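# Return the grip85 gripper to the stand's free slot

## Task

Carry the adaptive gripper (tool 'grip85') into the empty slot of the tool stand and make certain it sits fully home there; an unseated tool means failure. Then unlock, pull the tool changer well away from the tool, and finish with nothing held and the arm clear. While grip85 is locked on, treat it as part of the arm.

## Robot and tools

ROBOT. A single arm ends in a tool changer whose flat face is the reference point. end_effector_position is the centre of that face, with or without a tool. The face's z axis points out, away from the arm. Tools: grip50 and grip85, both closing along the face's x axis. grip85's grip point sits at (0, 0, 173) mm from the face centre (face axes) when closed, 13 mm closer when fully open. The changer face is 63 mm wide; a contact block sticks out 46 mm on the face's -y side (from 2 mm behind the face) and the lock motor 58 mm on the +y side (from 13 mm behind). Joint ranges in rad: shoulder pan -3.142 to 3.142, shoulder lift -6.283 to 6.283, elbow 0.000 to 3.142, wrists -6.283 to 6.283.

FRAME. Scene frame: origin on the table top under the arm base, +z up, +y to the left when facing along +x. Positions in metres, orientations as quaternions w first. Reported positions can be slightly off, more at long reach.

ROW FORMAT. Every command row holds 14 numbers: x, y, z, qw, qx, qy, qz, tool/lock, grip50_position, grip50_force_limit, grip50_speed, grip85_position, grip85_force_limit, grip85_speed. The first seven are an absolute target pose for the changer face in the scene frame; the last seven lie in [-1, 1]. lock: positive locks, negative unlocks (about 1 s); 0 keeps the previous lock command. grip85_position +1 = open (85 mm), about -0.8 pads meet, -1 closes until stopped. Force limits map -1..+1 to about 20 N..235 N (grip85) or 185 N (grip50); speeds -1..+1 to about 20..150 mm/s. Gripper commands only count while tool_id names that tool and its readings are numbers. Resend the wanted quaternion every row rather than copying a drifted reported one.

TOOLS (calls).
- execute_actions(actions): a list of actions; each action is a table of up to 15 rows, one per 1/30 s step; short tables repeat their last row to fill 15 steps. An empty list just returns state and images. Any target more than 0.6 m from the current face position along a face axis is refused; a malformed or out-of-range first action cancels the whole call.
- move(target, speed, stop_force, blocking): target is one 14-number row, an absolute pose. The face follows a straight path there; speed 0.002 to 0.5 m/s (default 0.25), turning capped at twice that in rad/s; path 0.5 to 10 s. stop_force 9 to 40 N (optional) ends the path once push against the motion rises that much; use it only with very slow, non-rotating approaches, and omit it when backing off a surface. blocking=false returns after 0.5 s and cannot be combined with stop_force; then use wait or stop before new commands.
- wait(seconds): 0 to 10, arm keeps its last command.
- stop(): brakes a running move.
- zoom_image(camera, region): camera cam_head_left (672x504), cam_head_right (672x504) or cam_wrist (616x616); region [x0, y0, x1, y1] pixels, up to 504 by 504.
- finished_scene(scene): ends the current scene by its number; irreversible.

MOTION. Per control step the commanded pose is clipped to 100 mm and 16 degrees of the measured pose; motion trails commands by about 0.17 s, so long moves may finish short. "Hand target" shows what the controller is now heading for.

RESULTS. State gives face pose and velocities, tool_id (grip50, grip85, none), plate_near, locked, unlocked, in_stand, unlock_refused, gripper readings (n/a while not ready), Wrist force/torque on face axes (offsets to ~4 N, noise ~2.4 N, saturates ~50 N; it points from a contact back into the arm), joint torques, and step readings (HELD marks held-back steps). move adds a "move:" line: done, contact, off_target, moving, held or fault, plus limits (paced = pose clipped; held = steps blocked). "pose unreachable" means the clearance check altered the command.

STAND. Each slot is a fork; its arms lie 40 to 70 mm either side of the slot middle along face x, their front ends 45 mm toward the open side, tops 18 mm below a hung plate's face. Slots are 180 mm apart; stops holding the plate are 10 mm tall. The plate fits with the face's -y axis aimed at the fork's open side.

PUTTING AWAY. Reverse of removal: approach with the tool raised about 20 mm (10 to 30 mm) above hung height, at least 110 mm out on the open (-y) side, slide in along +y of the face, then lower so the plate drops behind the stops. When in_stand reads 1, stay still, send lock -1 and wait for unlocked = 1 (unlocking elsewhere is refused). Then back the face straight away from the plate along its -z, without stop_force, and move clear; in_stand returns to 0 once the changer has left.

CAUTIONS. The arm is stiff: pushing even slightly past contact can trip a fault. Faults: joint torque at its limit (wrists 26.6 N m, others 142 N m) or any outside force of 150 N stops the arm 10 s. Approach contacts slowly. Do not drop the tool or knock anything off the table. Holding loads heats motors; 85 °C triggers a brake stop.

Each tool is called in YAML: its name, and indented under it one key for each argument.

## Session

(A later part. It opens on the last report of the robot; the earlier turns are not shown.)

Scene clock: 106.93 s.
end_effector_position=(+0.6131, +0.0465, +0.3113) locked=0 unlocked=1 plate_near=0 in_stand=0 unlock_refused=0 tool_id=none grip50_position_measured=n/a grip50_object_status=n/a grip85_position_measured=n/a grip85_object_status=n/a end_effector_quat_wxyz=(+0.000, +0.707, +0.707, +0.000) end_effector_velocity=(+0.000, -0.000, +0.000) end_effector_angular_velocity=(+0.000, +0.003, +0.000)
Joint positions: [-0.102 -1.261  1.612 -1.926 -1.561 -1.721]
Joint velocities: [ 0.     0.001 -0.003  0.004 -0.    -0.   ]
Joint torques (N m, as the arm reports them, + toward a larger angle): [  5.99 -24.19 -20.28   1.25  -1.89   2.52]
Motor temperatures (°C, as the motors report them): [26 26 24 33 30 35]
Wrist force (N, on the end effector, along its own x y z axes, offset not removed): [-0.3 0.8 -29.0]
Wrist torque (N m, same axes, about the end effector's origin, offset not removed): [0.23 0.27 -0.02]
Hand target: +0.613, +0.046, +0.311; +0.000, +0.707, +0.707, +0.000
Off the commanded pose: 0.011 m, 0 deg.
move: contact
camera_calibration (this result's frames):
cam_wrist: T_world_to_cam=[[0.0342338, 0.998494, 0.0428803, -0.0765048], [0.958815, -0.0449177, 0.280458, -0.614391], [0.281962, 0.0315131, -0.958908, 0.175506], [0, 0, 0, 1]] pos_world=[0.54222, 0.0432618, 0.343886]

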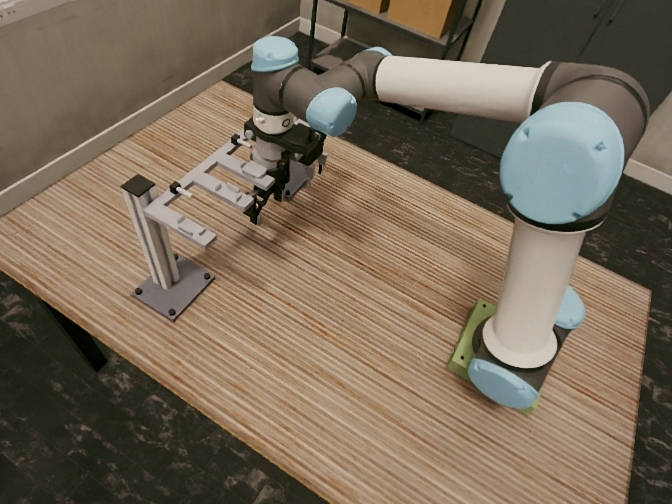

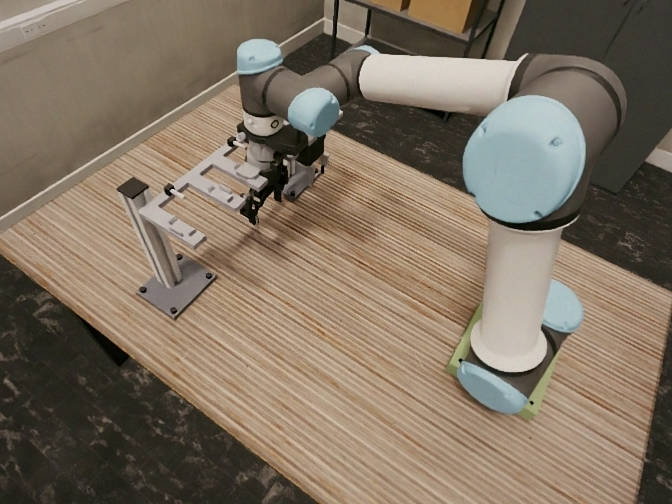

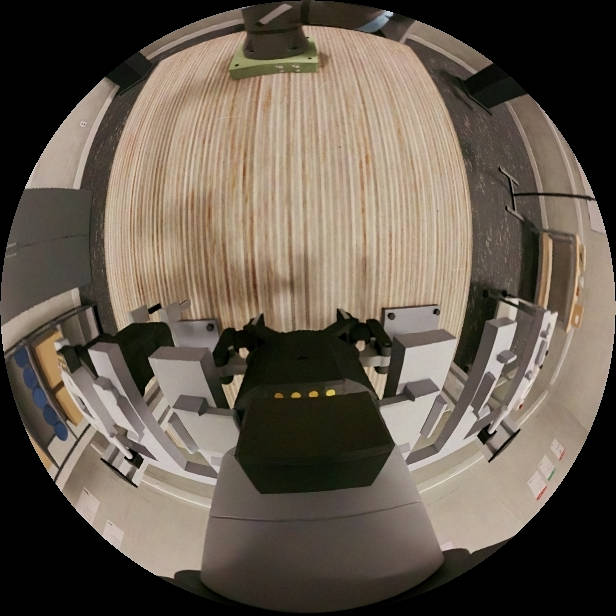

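move:
  target: [0.615,0.0433,0.3135,0,0.7071,0.7071,0,-1,1,0,0,1,0,0]
  speed: 0.01

move:
  target: [0.615,0.0433,0.30,0,0.7071,0.7071,0,-1,1,0,0,1,0,0]
  speed: 0.003
  stop_force: 15

zoom_image:
  camera: "cam_wrist"
  region: [220, 340, 420, 440]

Scene clock: 116.43 s.
end_effector_position=(+0.6149, +0.0434, +0.3134) locked=0 unlocked=1 plate_near=0 in_stand=0 unlock_refused=0 tool_id=none grip50_position_measured=n/a grip50_object_status=n/a grip85_position_measured=n/a grip85_object_status=n/a end_effector_quat_wxyz=(+0.000, +0.707, +0.707, +0.000) end_effector_velocity=(+0.000, -0.001, -0.001) end_effector_angular_velocity=(+0.002, +0.004, +0.001)
Joint positions: [-0.106 -1.259  1.604 -1.92  -1.561 -1.725]
Joint velocities: [-0.001  0.002 -0.002  0.004  0.001 -0.002]
Joint torques (N m, as the arm reports them, + toward a larger angle): [ -9.57 -30.57 -35.1   -2.15  -1.61  -3.09]
Motor temperatures (°C, as the motors report them): [26 26 24 33 30 35]
Wrist force (N, on the end effector, along its own x y z axes, offset not removed): [-0.9 4.4 1.9]
Wrist torque (N m, same axes, about the end effector's origin, offset not removed): [0.38 0.20 0.00]
Hand target: +0.615, +0.043, +0.313; +0.000, +0.707, +0.707, +0.000
Off the commanded pose: 0.000 m, 0 deg.
move: done
camera_calibration (this result's frames):
cam_wrist: T_world_to_cam=[[0.0342513, 0.998493, 0.0428871, -0.0736478], [0.958876, -0.0449295, 0.280248, -0.61682], [0.281752, 0.0315246, -0.958969, 0.177301], [0, 0, 0, 1]] pos_world=[0.544022, 0.0402341, 0.346047]

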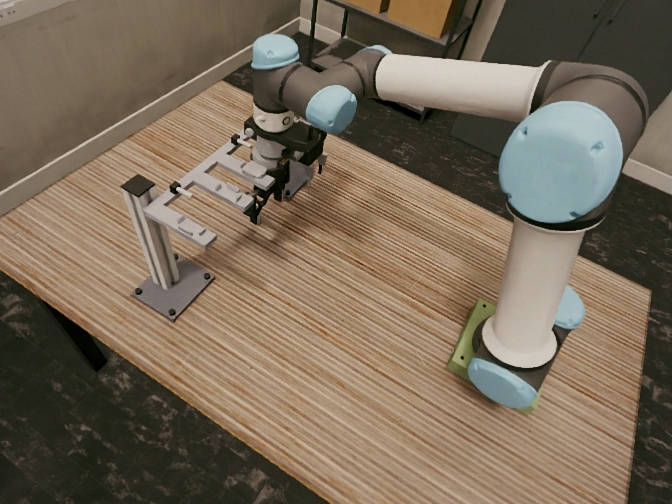

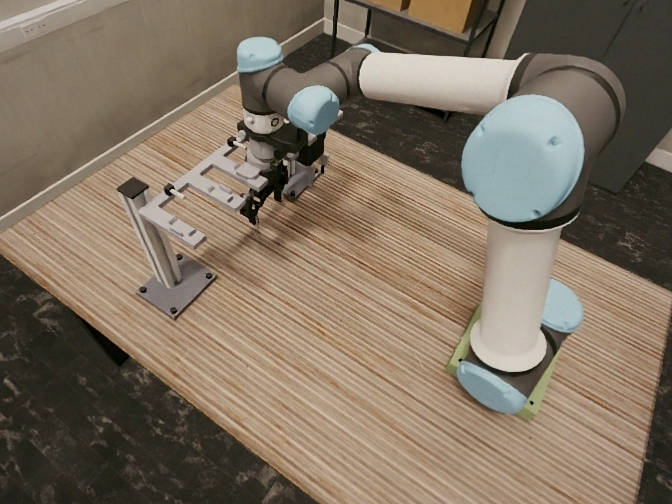

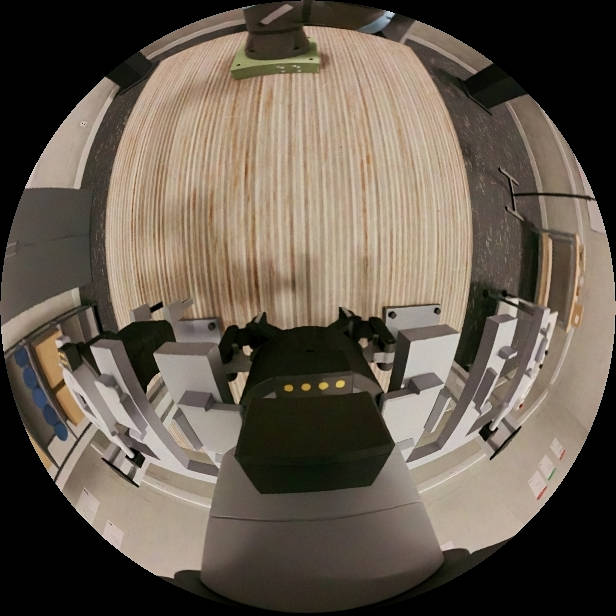

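Scene clock: 117.53 s.
end_effector_position=(+0.6150, +0.0434, +0.3113) locked=0 unlocked=1 plate_near=0 in_stand=0 unlock_refused=0 tool_id=none grip50_position_measured=n/a grip50_object_status=n/a grip85_position_measured=n/a grip85_object_status=n/a end_effector_quat_wxyz=(+0.000, +0.707, +0.707, +0.000) end_effector_velocity=(-0.000, +0.000, +0.000) end_effector_angular_velocity=(-0.000, +0.003, -0.000)
Joint positions: [-0.106 -1.257  1.607 -1.925 -1.561 -1.725]
Joint velocities: [ 0.     0.    -0.001  0.004 -0.001  0.   ]
Joint torques (N m, as the arm reports them, + toward a larger angle): [  6.72 -24.42 -20.68   1.2   -1.47   2.4 ]
Motor temperatures (°C, as the motors report them): [26 26 24 33 30 35]
Wrist force (N, on the end effector, along its own x y z axes, offset not removed): [1.8 3.3 -27.6]
Wrist torque (N m, same axes, about the end effector's origin, offset not removed): [0.16 0.09 0.00]
Hand target: +0.615, +0.043, +0.311; +0.000, +0.707, +0.707, +0.000
Off the commanded pose: 0.011 m, 0 deg.
move: contact
camera_calibration (this result's frames):
cam_wrist: T_world_to_cam=[[0.0341803, 0.998496, 0.0428594, -0.0734755], [0.958815, -0.0448607, 0.280468, -0.616277], [0.281969, 0.0315077, -0.958906, 0.175089], [0, 0, 0, 1]] pos_world=[0.544037, 0.0402017, 0.343889]

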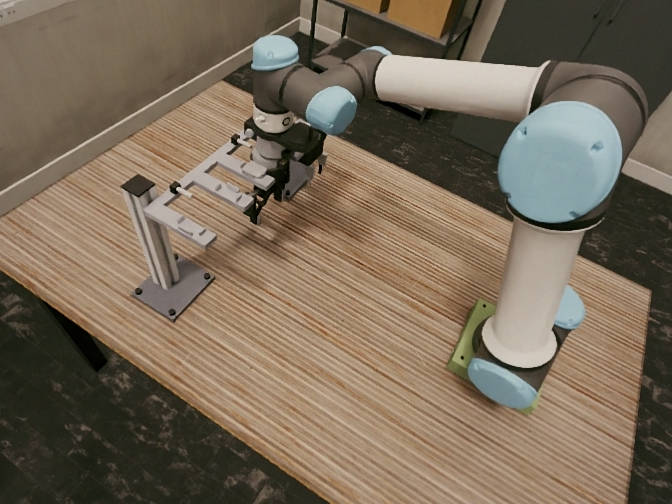

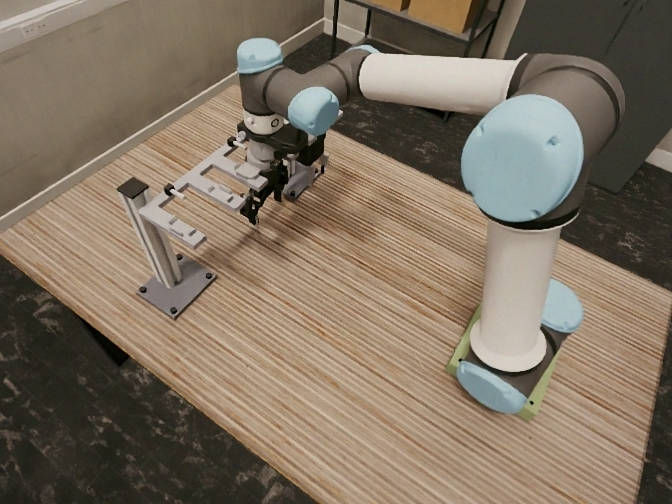

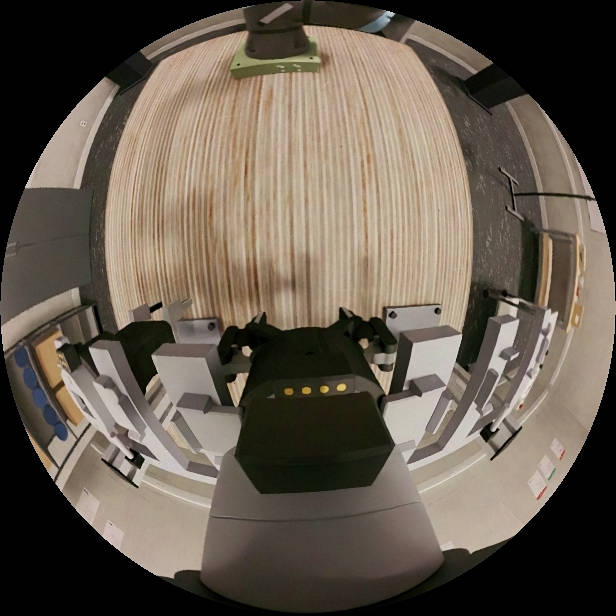

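Region (220, 340, 420, 440) of cam_wrist's 616x616 image, scaled by 2.520, with more detail than that image has.

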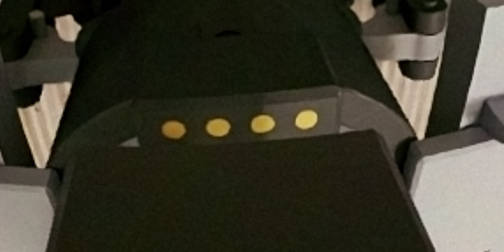

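move:
  target: [0.6165,0.043,0.3125,0,0.7071,0.7071,0,-1,1,0,0,1,0,0]
  speed: 0.01

move:
  target: [0.6165,0.043,0.30,0,0.7071,0.7071,0,-1,1,0,0,1,0,0]
  speed: 0.003
  stop_force: 15

Scene clock: 124.87 s.
end_effector_position=(+0.6164, +0.0430, +0.3125) locked=0 unlocked=1 plate_near=0 in_stand=0 unlock_refused=0 tool_id=none grip50_position_measured=n/a grip50_object_status=n/a grip85_position_measured=n/a grip85_object_status=n/a end_effector_quat_wxyz=(+0.000, +0.707, +0.707, +0.000) end_effector_velocity=(+0.001, -0.000, +0.001) end_effector_angular_velocity=(-0.000, -0.002, +0.001)
Joint positions: [-0.107 -1.255  1.601 -1.921 -1.561 -1.726]
Joint velocities: [ 0.     0.001 -0.004  0.001 -0.    -0.001]
Joint torques (N m, as the arm reports them, + toward a larger angle): [ -8.55 -29.92 -32.81  -1.92  -0.76  -2.83]
Motor temperatures (°C, as the motors report them): [26 26 24 33 30 35]
Wrist force (N, on the end effector, along its own x y z axes, offset not removed): [-2.3 2.9 0.6]
Wrist torque (N m, same axes, about the end effector's origin, offset not removed): [0.20 0.04 -0.14]
Hand target: +0.617, +0.043, +0.313; +0.000, +0.707, +0.707, +0.000
Off the commanded pose: 0.000 m, 0 deg.
move: done
camera_calibration (this result's frames):
cam_wrist: T_world_to_cam=[[0.0342842, 0.998492, 0.042887, -0.0732666], [0.958877, -0.0449607, 0.280239, -0.618013], [0.281745, 0.0315156, -0.958972, 0.175974], [0, 0, 0, 1]] pos_world=[0.545531, 0.0398238, 0.345088]

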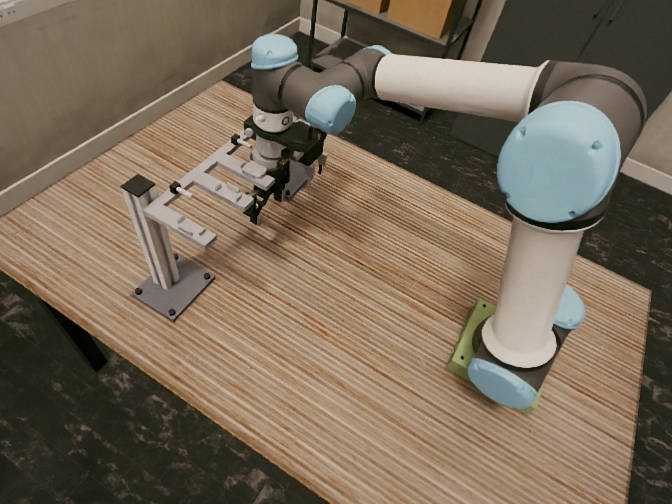

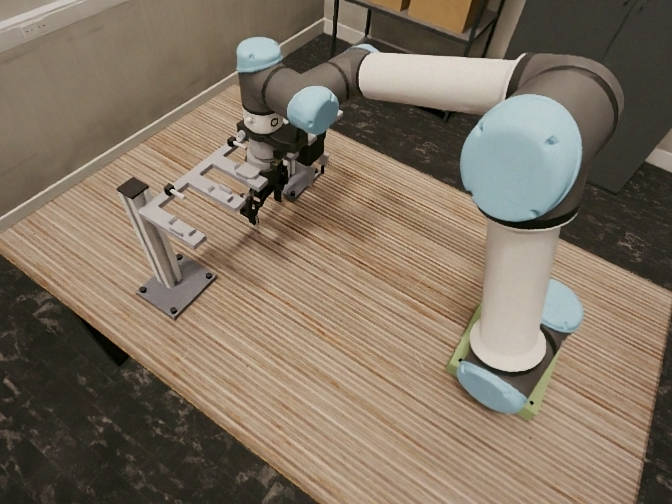

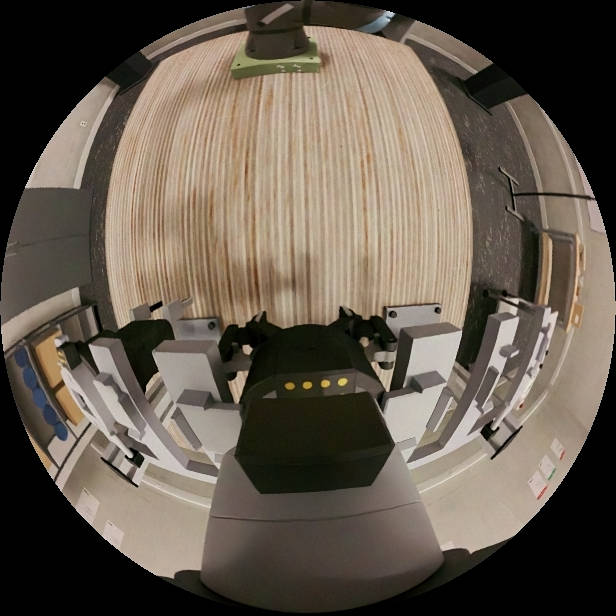

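Scene clock: 125.63 s.
end_effector_position=(+0.6165, +0.0430, +0.3113) locked=0 unlocked=1 plate_near=0 in_stand=0 unlock_refused=0 tool_id=none grip50_position_measured=n/a grip50_object_status=n/a grip85_position_measured=n/a grip85_object_status=n/a end_effector_quat_wxyz=(+0.000, +0.707, +0.707, +0.000) end_effector_velocity=(+0.001, +0.000, +0.001) end_effector_angular_velocity=(-0.001, -0.000, +0.000)
Joint positions: [-0.107 -1.254  1.603 -1.924 -1.561 -1.726]
Joint velocities: [ 0.     0.    -0.003  0.002 -0.001  0.   ]
Joint torques (N m, as the arm reports them, + toward a larger angle): [ -4.6  -26.42 -22.19   0.73  -0.78  -1.31]
Motor temperatures (°C, as the motors report them): [26 26 24 33 30 35]
Wrist force (N, on the end effector, along its own x y z axes, offset not removed): [0.2 3.5 -24.9]
Wrist torque (N m, same axes, about the end effector's origin, offset not removed): [0.38 0.41 0.04]
Hand target: +0.616, +0.043, +0.311; +0.000, +0.707, +0.707, +0.000
Off the commanded pose: 0.011 m, 0 deg.
move: contact
camera_calibration (this result's frames):
cam_wrist: T_world_to_cam=[[0.0342533, 0.998494, 0.0428607, -0.0731739], [0.958817, -0.0449305, 0.280448, -0.617737], [0.281952, 0.0314893, -0.958912, 0.174713], [0, 0, 0, 1]] pos_world=[0.545543, 0.0398068, 0.343914]

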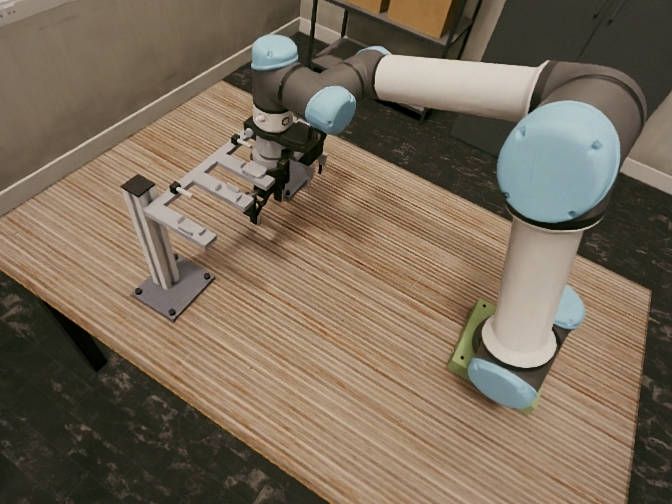

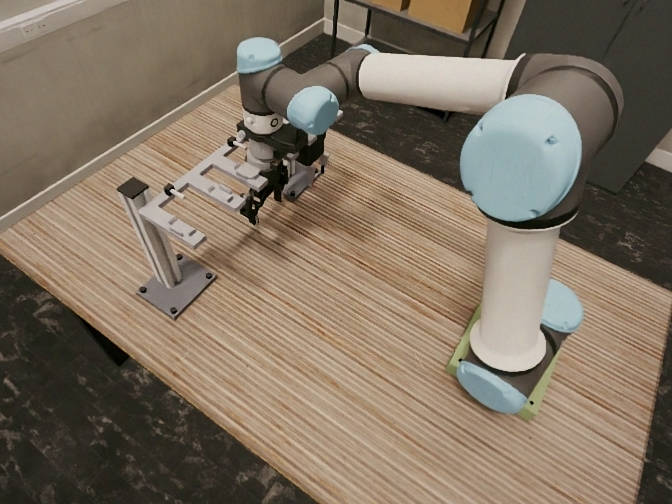

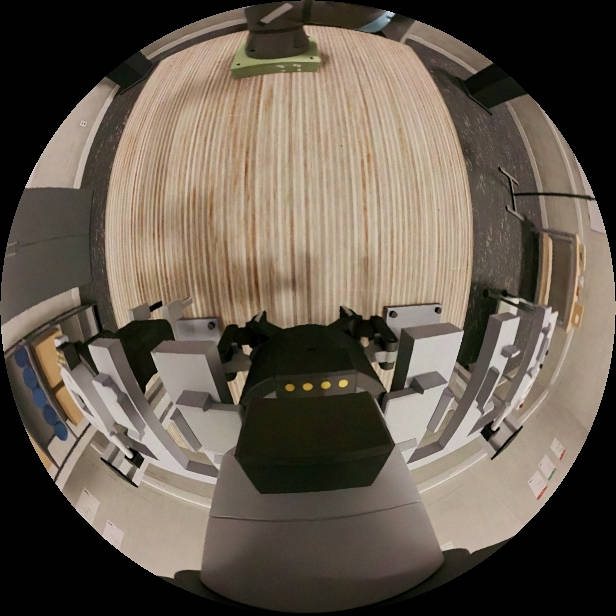

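move:
  target: [0.6138,0.0433,0.3125,0,0.7071,0.7071,0,-1,1,0,0,1,0,0]
  speed: 0.01

move:
  target: [0.6138,0.0433,0.30,0,0.7071,0.7071,0,-1,1,0,0,1,0,0]
  speed: 0.003
  stop_force: 15

Scene clock: 131.60 s.
end_effector_position=(+0.6139, +0.0433, +0.3125) locked=0 unlocked=1 plate_near=0 in_stand=0 unlock_refused=0 tool_id=none grip50_position_measured=n/a grip50_object_status=n/a grip85_position_measured=n/a grip85_object_status=n/a end_effector_quat_wxyz=(+0.000, +0.707, +0.707, -0.000) end_effector_velocity=(-0.001, +0.000, +0.000) end_effector_angular_velocity=(-0.000, +0.000, +0.001)
Joint positions: [-0.107 -1.261  1.609 -1.923 -1.561 -1.726]
Joint velocities: [ 0.001 -0.003  0.002  0.001 -0.    -0.001]
Joint torques (N m, as the arm reports them, + toward a larger angle): [ -8.84 -47.67 -18.85  -1.77  -0.36  -2.89]
Motor temperatures (°C, as the motors report them): [26 26 24 33 30 35]
Wrist force (N, on the end effector, along its own x y z axes, offset not removed): [2.3 4.6 -0.8]
Wrist torque (N m, same axes, about the end effector's origin, offset not removed): [0.39 -0.09 0.08]
Hand target: +0.614, +0.043, +0.312; -0.000, +0.707, +0.707, -0.000
Off the commanded pose: 0.000 m, 0 deg.
move: done
camera_calibration (this result's frames):
cam_wrist: T_world_to_cam=[[0.0342494, 0.998493, 0.0428882, -0.0734267], [0.958883, -0.0449272, 0.280224, -0.61557], [0.281728, 0.0315272, -0.958976, 0.176685], [0, 0, 0, 1]] pos_world=[0.542997, 0.0400898, 0.345083]

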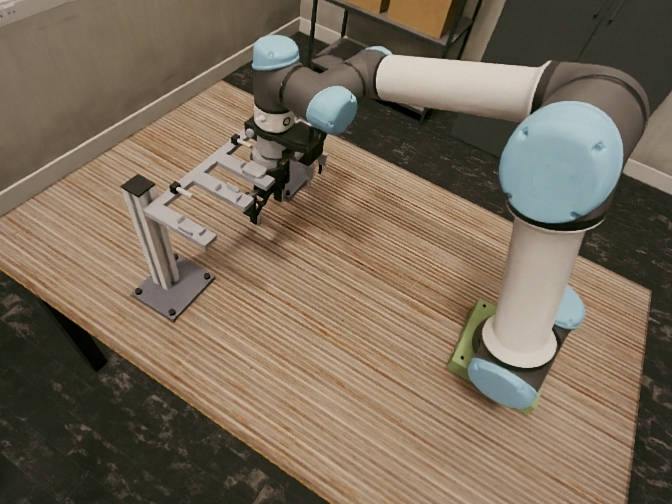

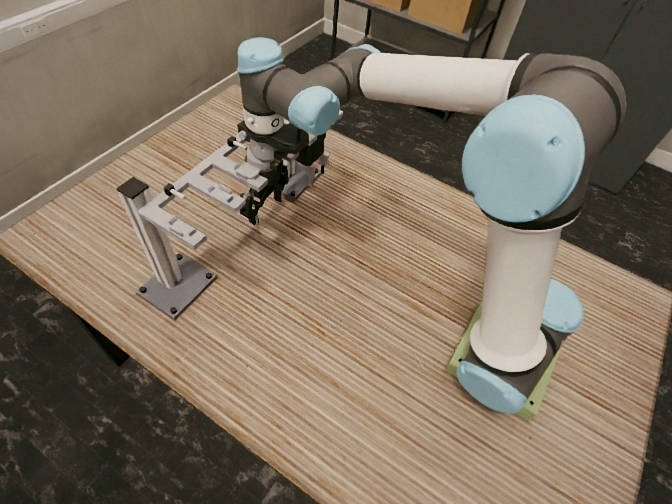

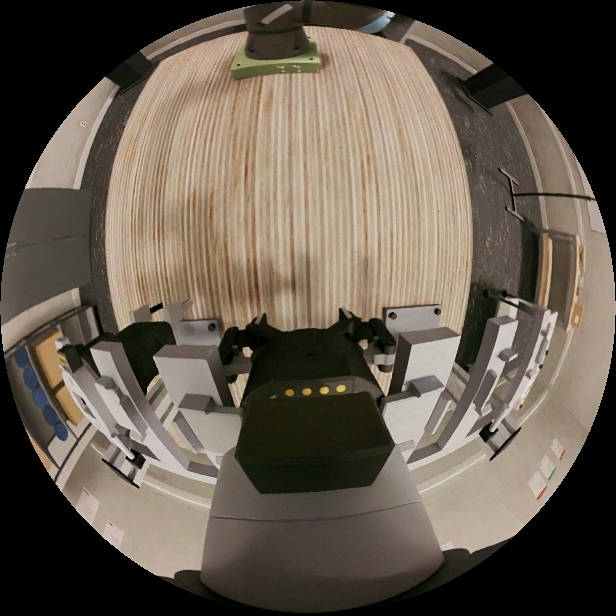

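Scene clock: 132.40 s.
end_effector_position=(+0.6139, +0.0433, +0.3112) locked=0 unlocked=1 plate_near=0 in_stand=0 unlock_refused=0 tool_id=none grip50_position_measured=n/a grip50_object_status=n/a grip85_position_measured=n/a grip85_object_status=n/a end_effector_quat_wxyz=(+0.000, +0.707, +0.707, +0.000) end_effector_velocity=(-0.000, +0.000, +0.000) end_effector_angular_velocity=(+0.001, +0.002, +0.000)
Joint positions: [-0.107 -1.26   1.611 -1.926 -1.561 -1.726]
Joint velocities: [-0.     0.    -0.001  0.004  0.001 -0.   ]
Joint torques (N m, as the arm reports them, + toward a larger angle): [ -4.37 -24.18 -21.17   1.51  -0.37  -1.95]
Motor temperatures (°C, as the motors report them): [26 26 24 33 30 35]
Wrist force (N, on the end effector, along its own x y z axes, offset not removed): [0.3 2.0 -30.7]
Wrist torque (N m, same axes, about the end effector's origin, offset not removed): [0.25 0.29 -0.20]
Hand target: +0.614, +0.043, +0.311; +0.000, +0.707, +0.707, +0.000
Off the commanded pose: 0.011 m, 0 deg.
move: contact
camera_calibration (this result's frames):
cam_wrist: T_world_to_cam=[[0.0342334, 0.998495, 0.0428513, -0.0733392], [0.958798, -0.044911, 0.280517, -0.615271], [0.282019, 0.0314827, -0.958892, 0.175319], [0, 0, 0, 1]] pos_world=[0.542988, 0.0400768, 0.343848]

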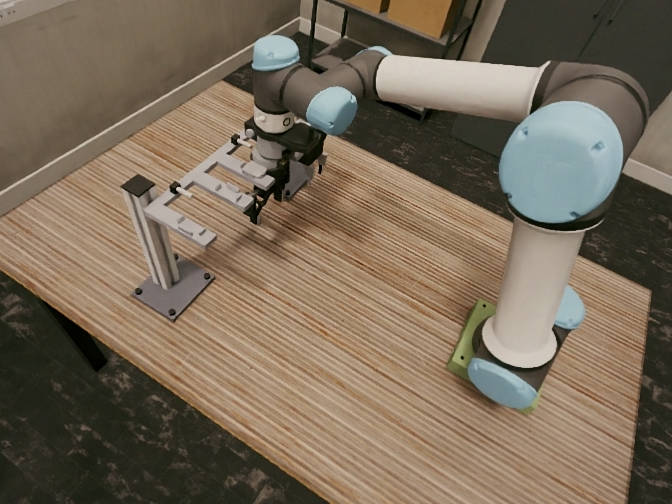

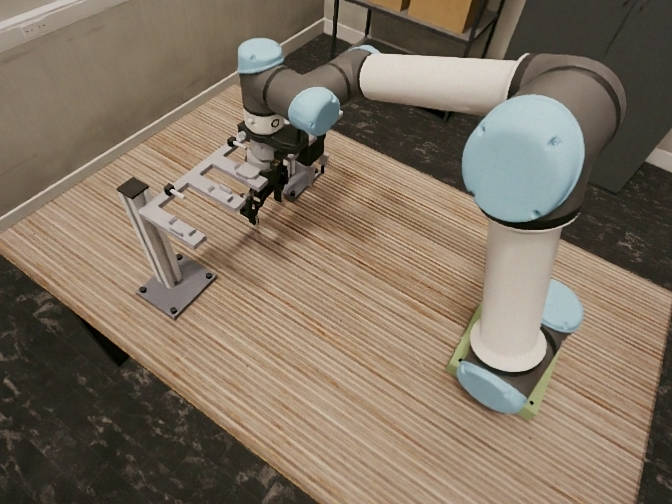

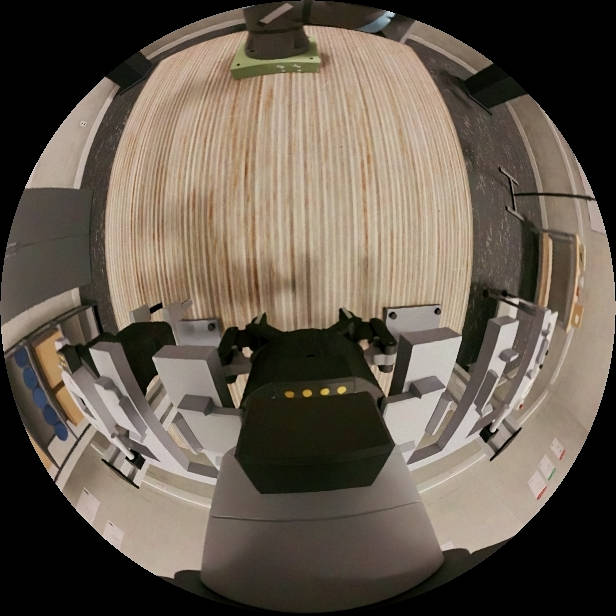

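zoom_image:
  camera: "cam_head_left"
  region: [235, 130, 305, 185]

zoom_image:
  camera: "cam_head_right"
  region: [228, 130, 298, 185]

Region (235, 130, 305, 185) of cam_head_left's 672x504 image, scaled by 7.200, with more detail than that image has; it fills the top 396 rows of this view, and the rest is white.

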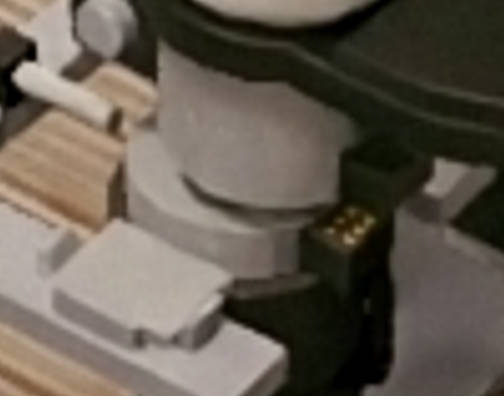

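Region (228, 130, 298, 185) of cam_head_right's 672x504 image, scaled by 7.200, with more detail than that image has; it fills the top 396 rows of this view, and the rest is white.

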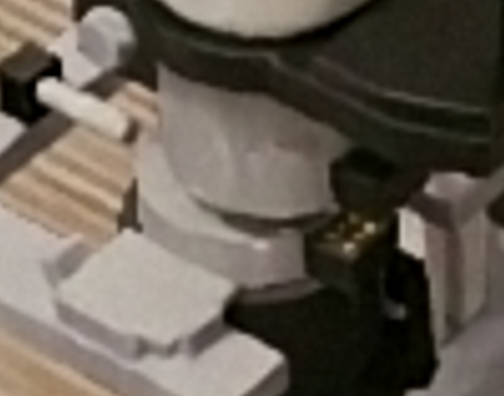

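move:
  target: [0.6138,0.0433,0.314,0,0.7071,0.7071,0,-1,1,0,0,1,0,0]
  speed: 0.01

move:
  target: [0.623,0.0435,0.314,0,0.7071,0.7071,0,-1,1,0,0,1,0,0]
  speed: 0.02

move:
  target: [0.623,0.0435,0.29,0,0.7071,0.7071,0,-1,1,0,0,1,0,0]
  speed: 0.003
  stop_force: 15

zoom_image:
  camera: "cam_head_left"
  region: [235, 130, 305, 185]

Scene clock: 174.53 s.
end_effector_position=(+0.6138, +0.0433, +0.3139) locked=0 unlocked=1 plate_near=0 in_stand=0 unlock_refused=0 tool_id=none grip50_position_measured=n/a grip50_object_status=n/a grip85_position_measured=n/a grip85_object_status=n/a end_effector_quat_wxyz=(+0.000, +0.707, +0.707, +0.000) end_effector_velocity=(-0.001, -0.000, +0.001) end_effector_angular_velocity=(+0.000, +0.001, -0.001)
Joint positions: [-0.107 -1.262  1.607 -1.919 -1.561 -1.726]
Joint velocities: [-0.001 -0.002 -0.     0.004 -0.     0.   ]
Joint torques (N m, as the arm reports them, + toward a larger angle): [ -7.72 -48.99 -34.41  -2.14   0.02  -3.06]
Motor temperatures (°C, as the motors report them): [26 26 24 33 30 35]
Wrist force (N, on the end effector, along its own x y z axes, offset not removed): [0.3 3.1 -0.3]
Wrist torque (N m, same axes, about the end effector's origin, offset not removed): [0.37 0.11 -0.17]
Hand target: +0.614, +0.043, +0.314; +0.000, +0.707, +0.707, +0.000
Off the commanded pose: 0.000 m, 0 deg.
move: done
camera_calibration (this result's frames):
cam_wrist: T_world_to_cam=[[0.0342554, 0.998493, 0.0428868, -0.0735124], [0.95888, -0.0449328, 0.280232, -0.615876], [0.281737, 0.0315238, -0.958974, 0.178086], [0, 0, 0, 1]] pos_world=[0.542896, 0.0401147, 0.346521]

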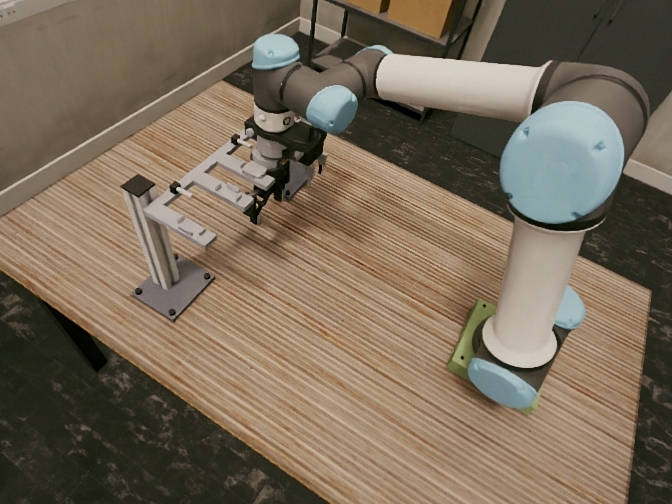

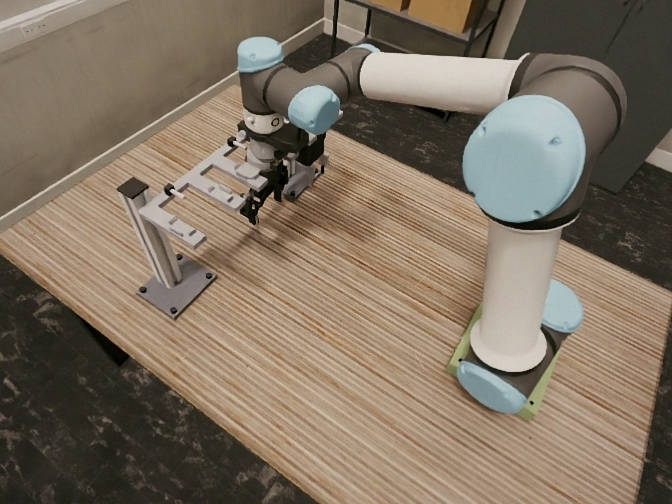

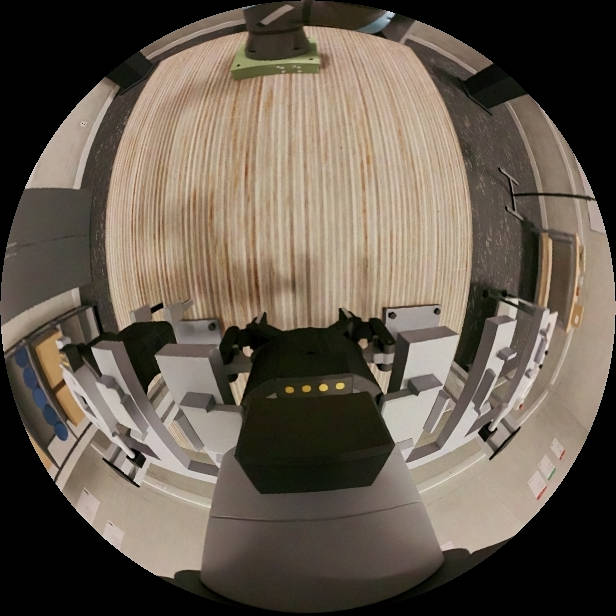

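Scene clock: 175.30 s.
end_effector_position=(+0.6228, +0.0435, +0.3140) locked=0 unlocked=1 plate_near=0 in_stand=0 unlock_refused=0 tool_id=none grip50_position_measured=n/a grip50_object_status=n/a grip85_position_measured=n/a grip85_object_status=n/a end_effector_quat_wxyz=(+0.000, +0.707, +0.707, +0.000) end_effector_velocity=(+0.002, -0.000, +0.001) end_effector_angular_velocity=(-0.001, -0.001, +0.000)
Joint positions: [-0.104 -1.242  1.578 -1.912 -1.561 -1.723]
Joint velocities: [ 0.     0.004 -0.007  0.002 -0.001  0.   ]
Joint torques (N m, as the arm reports them, + toward a larger angle): [  6.71 -30.29 -34.22  -1.78   0.7    2.57]
Motor temperatures (°C, as the motors report them): [26 26 24 33 30 35]
Wrist force (N, on the end effector, along its own x y z axes, offset not removed): [0.8 1.3 0.4]
Wrist torque (N m, same axes, about the end effector's origin, offset not removed): [0.14 -0.07 -0.01]
Hand target: +0.623, +0.044, +0.314; -0.000, +0.707, +0.707, +0.000
Off the commanded pose: 0.000 m, 0 deg.
move: done
camera_calibration (this result's frames):
cam_wrist: T_world_to_cam=[[0.0342489, 0.998492, 0.0428975, -0.0740214], [0.95888, -0.0449296, 0.280235, -0.624533], [0.281739, 0.0315358, -0.958973, 0.175644], [0, 0, 0, 1]] pos_world=[0.551901, 0.0403107, 0.346629]

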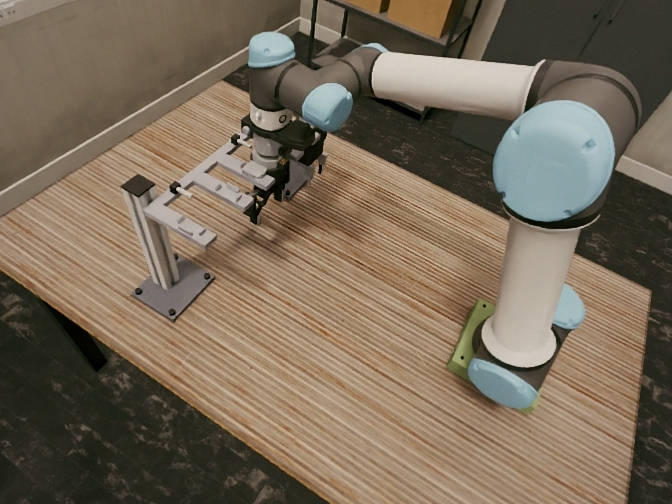

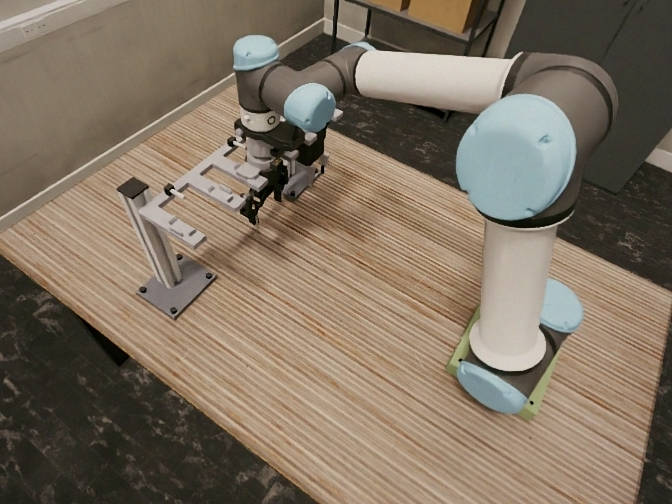

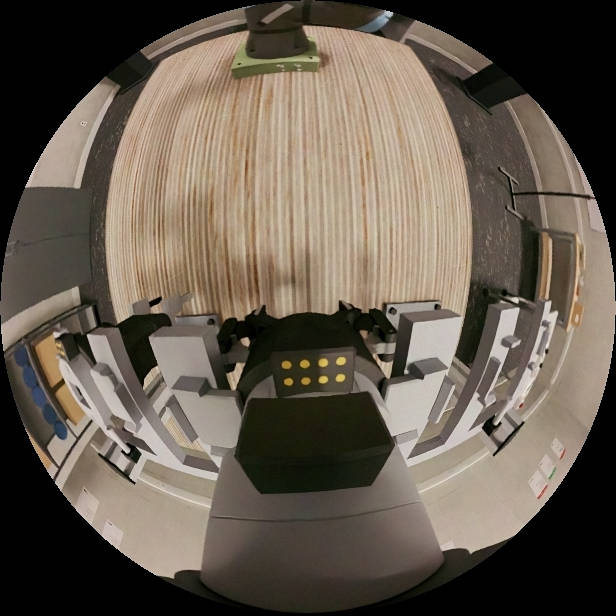

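Scene clock: 176.93 s.
end_effector_position=(+0.6229, +0.0435, +0.3103) locked=0 unlocked=1 plate_near=0 in_stand=0 unlock_refused=0 tool_id=none grip50_position_measured=n/a grip50_object_status=n/a grip85_position_measured=n/a grip85_object_status=n/a end_effector_quat_wxyz=(+0.000, +0.707, +0.707, +0.000) end_effector_velocity=(+0.000, +0.000, -0.000) end_effector_angular_velocity=(-0.000, +0.002, +0.001)
Joint positions: [-0.104 -1.239  1.584 -1.921 -1.561 -1.723]
Joint velocities: [ 0.     0.001 -0.002  0.003 -0.    -0.   ]
Joint torques (N m, as the arm reports them, + toward a larger angle): [  5.85 -26.11 -21.32   1.69   0.59   2.39]
Motor temperatures (°C, as the motors report them): [26 26 24 33 30 35]
Wrist force (N, on the end effector, along its own x y z axes, offset not removed): [-0.3 2.7 -26.7]
Wrist torque (N m, same axes, about the end effector's origin, offset not removed): [-0.03 -0.29 -0.30]
Hand target: +0.623, +0.044, +0.310; +0.000, +0.707, +0.707, +0.000
Off the commanded pose: 0.020 m, 0 deg.
move: contact
camera_calibration (this result's frames):
cam_wrist: T_world_to_cam=[[0.0342329, 0.998494, 0.0428681, -0.0738459], [0.95881, -0.0449138, 0.280474, -0.62356], [0.281977, 0.031501, -0.958904, 0.171882], [0, 0, 0, 1]] pos_world=[0.551937, 0.0403138, 0.342877]

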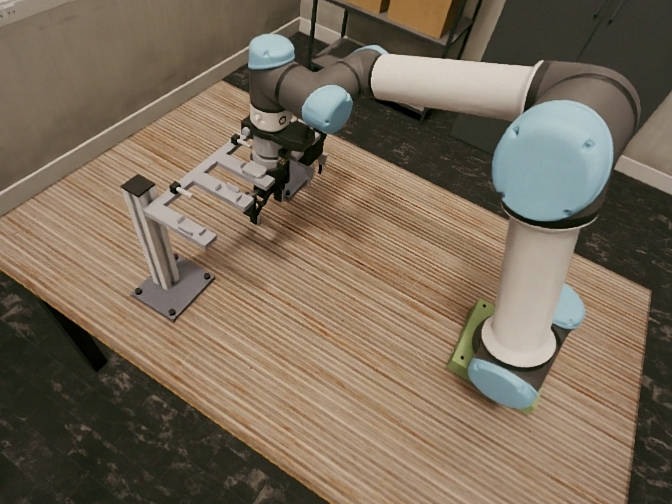

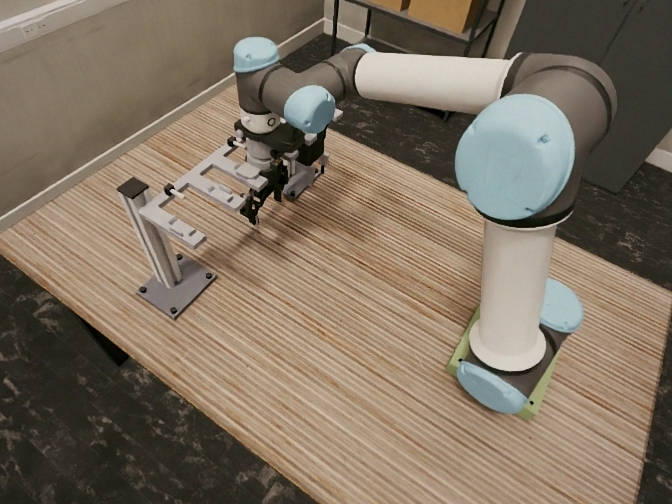

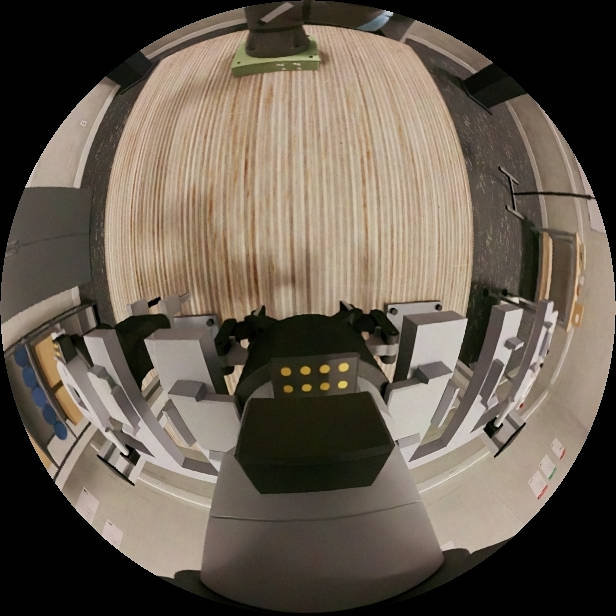

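Region (235, 130, 305, 185) of cam_head_left's 672x504 image, scaled by 7.200, with more detail than that image has; it fills the top 396 rows of this view, and the rest is white.

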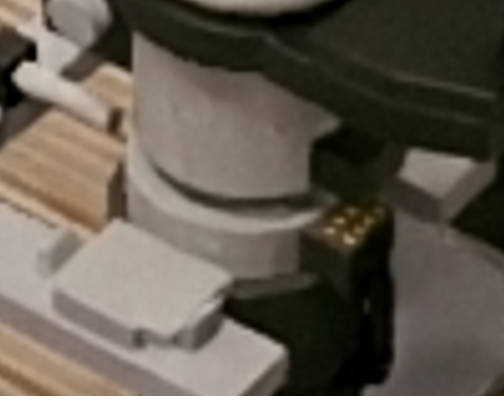

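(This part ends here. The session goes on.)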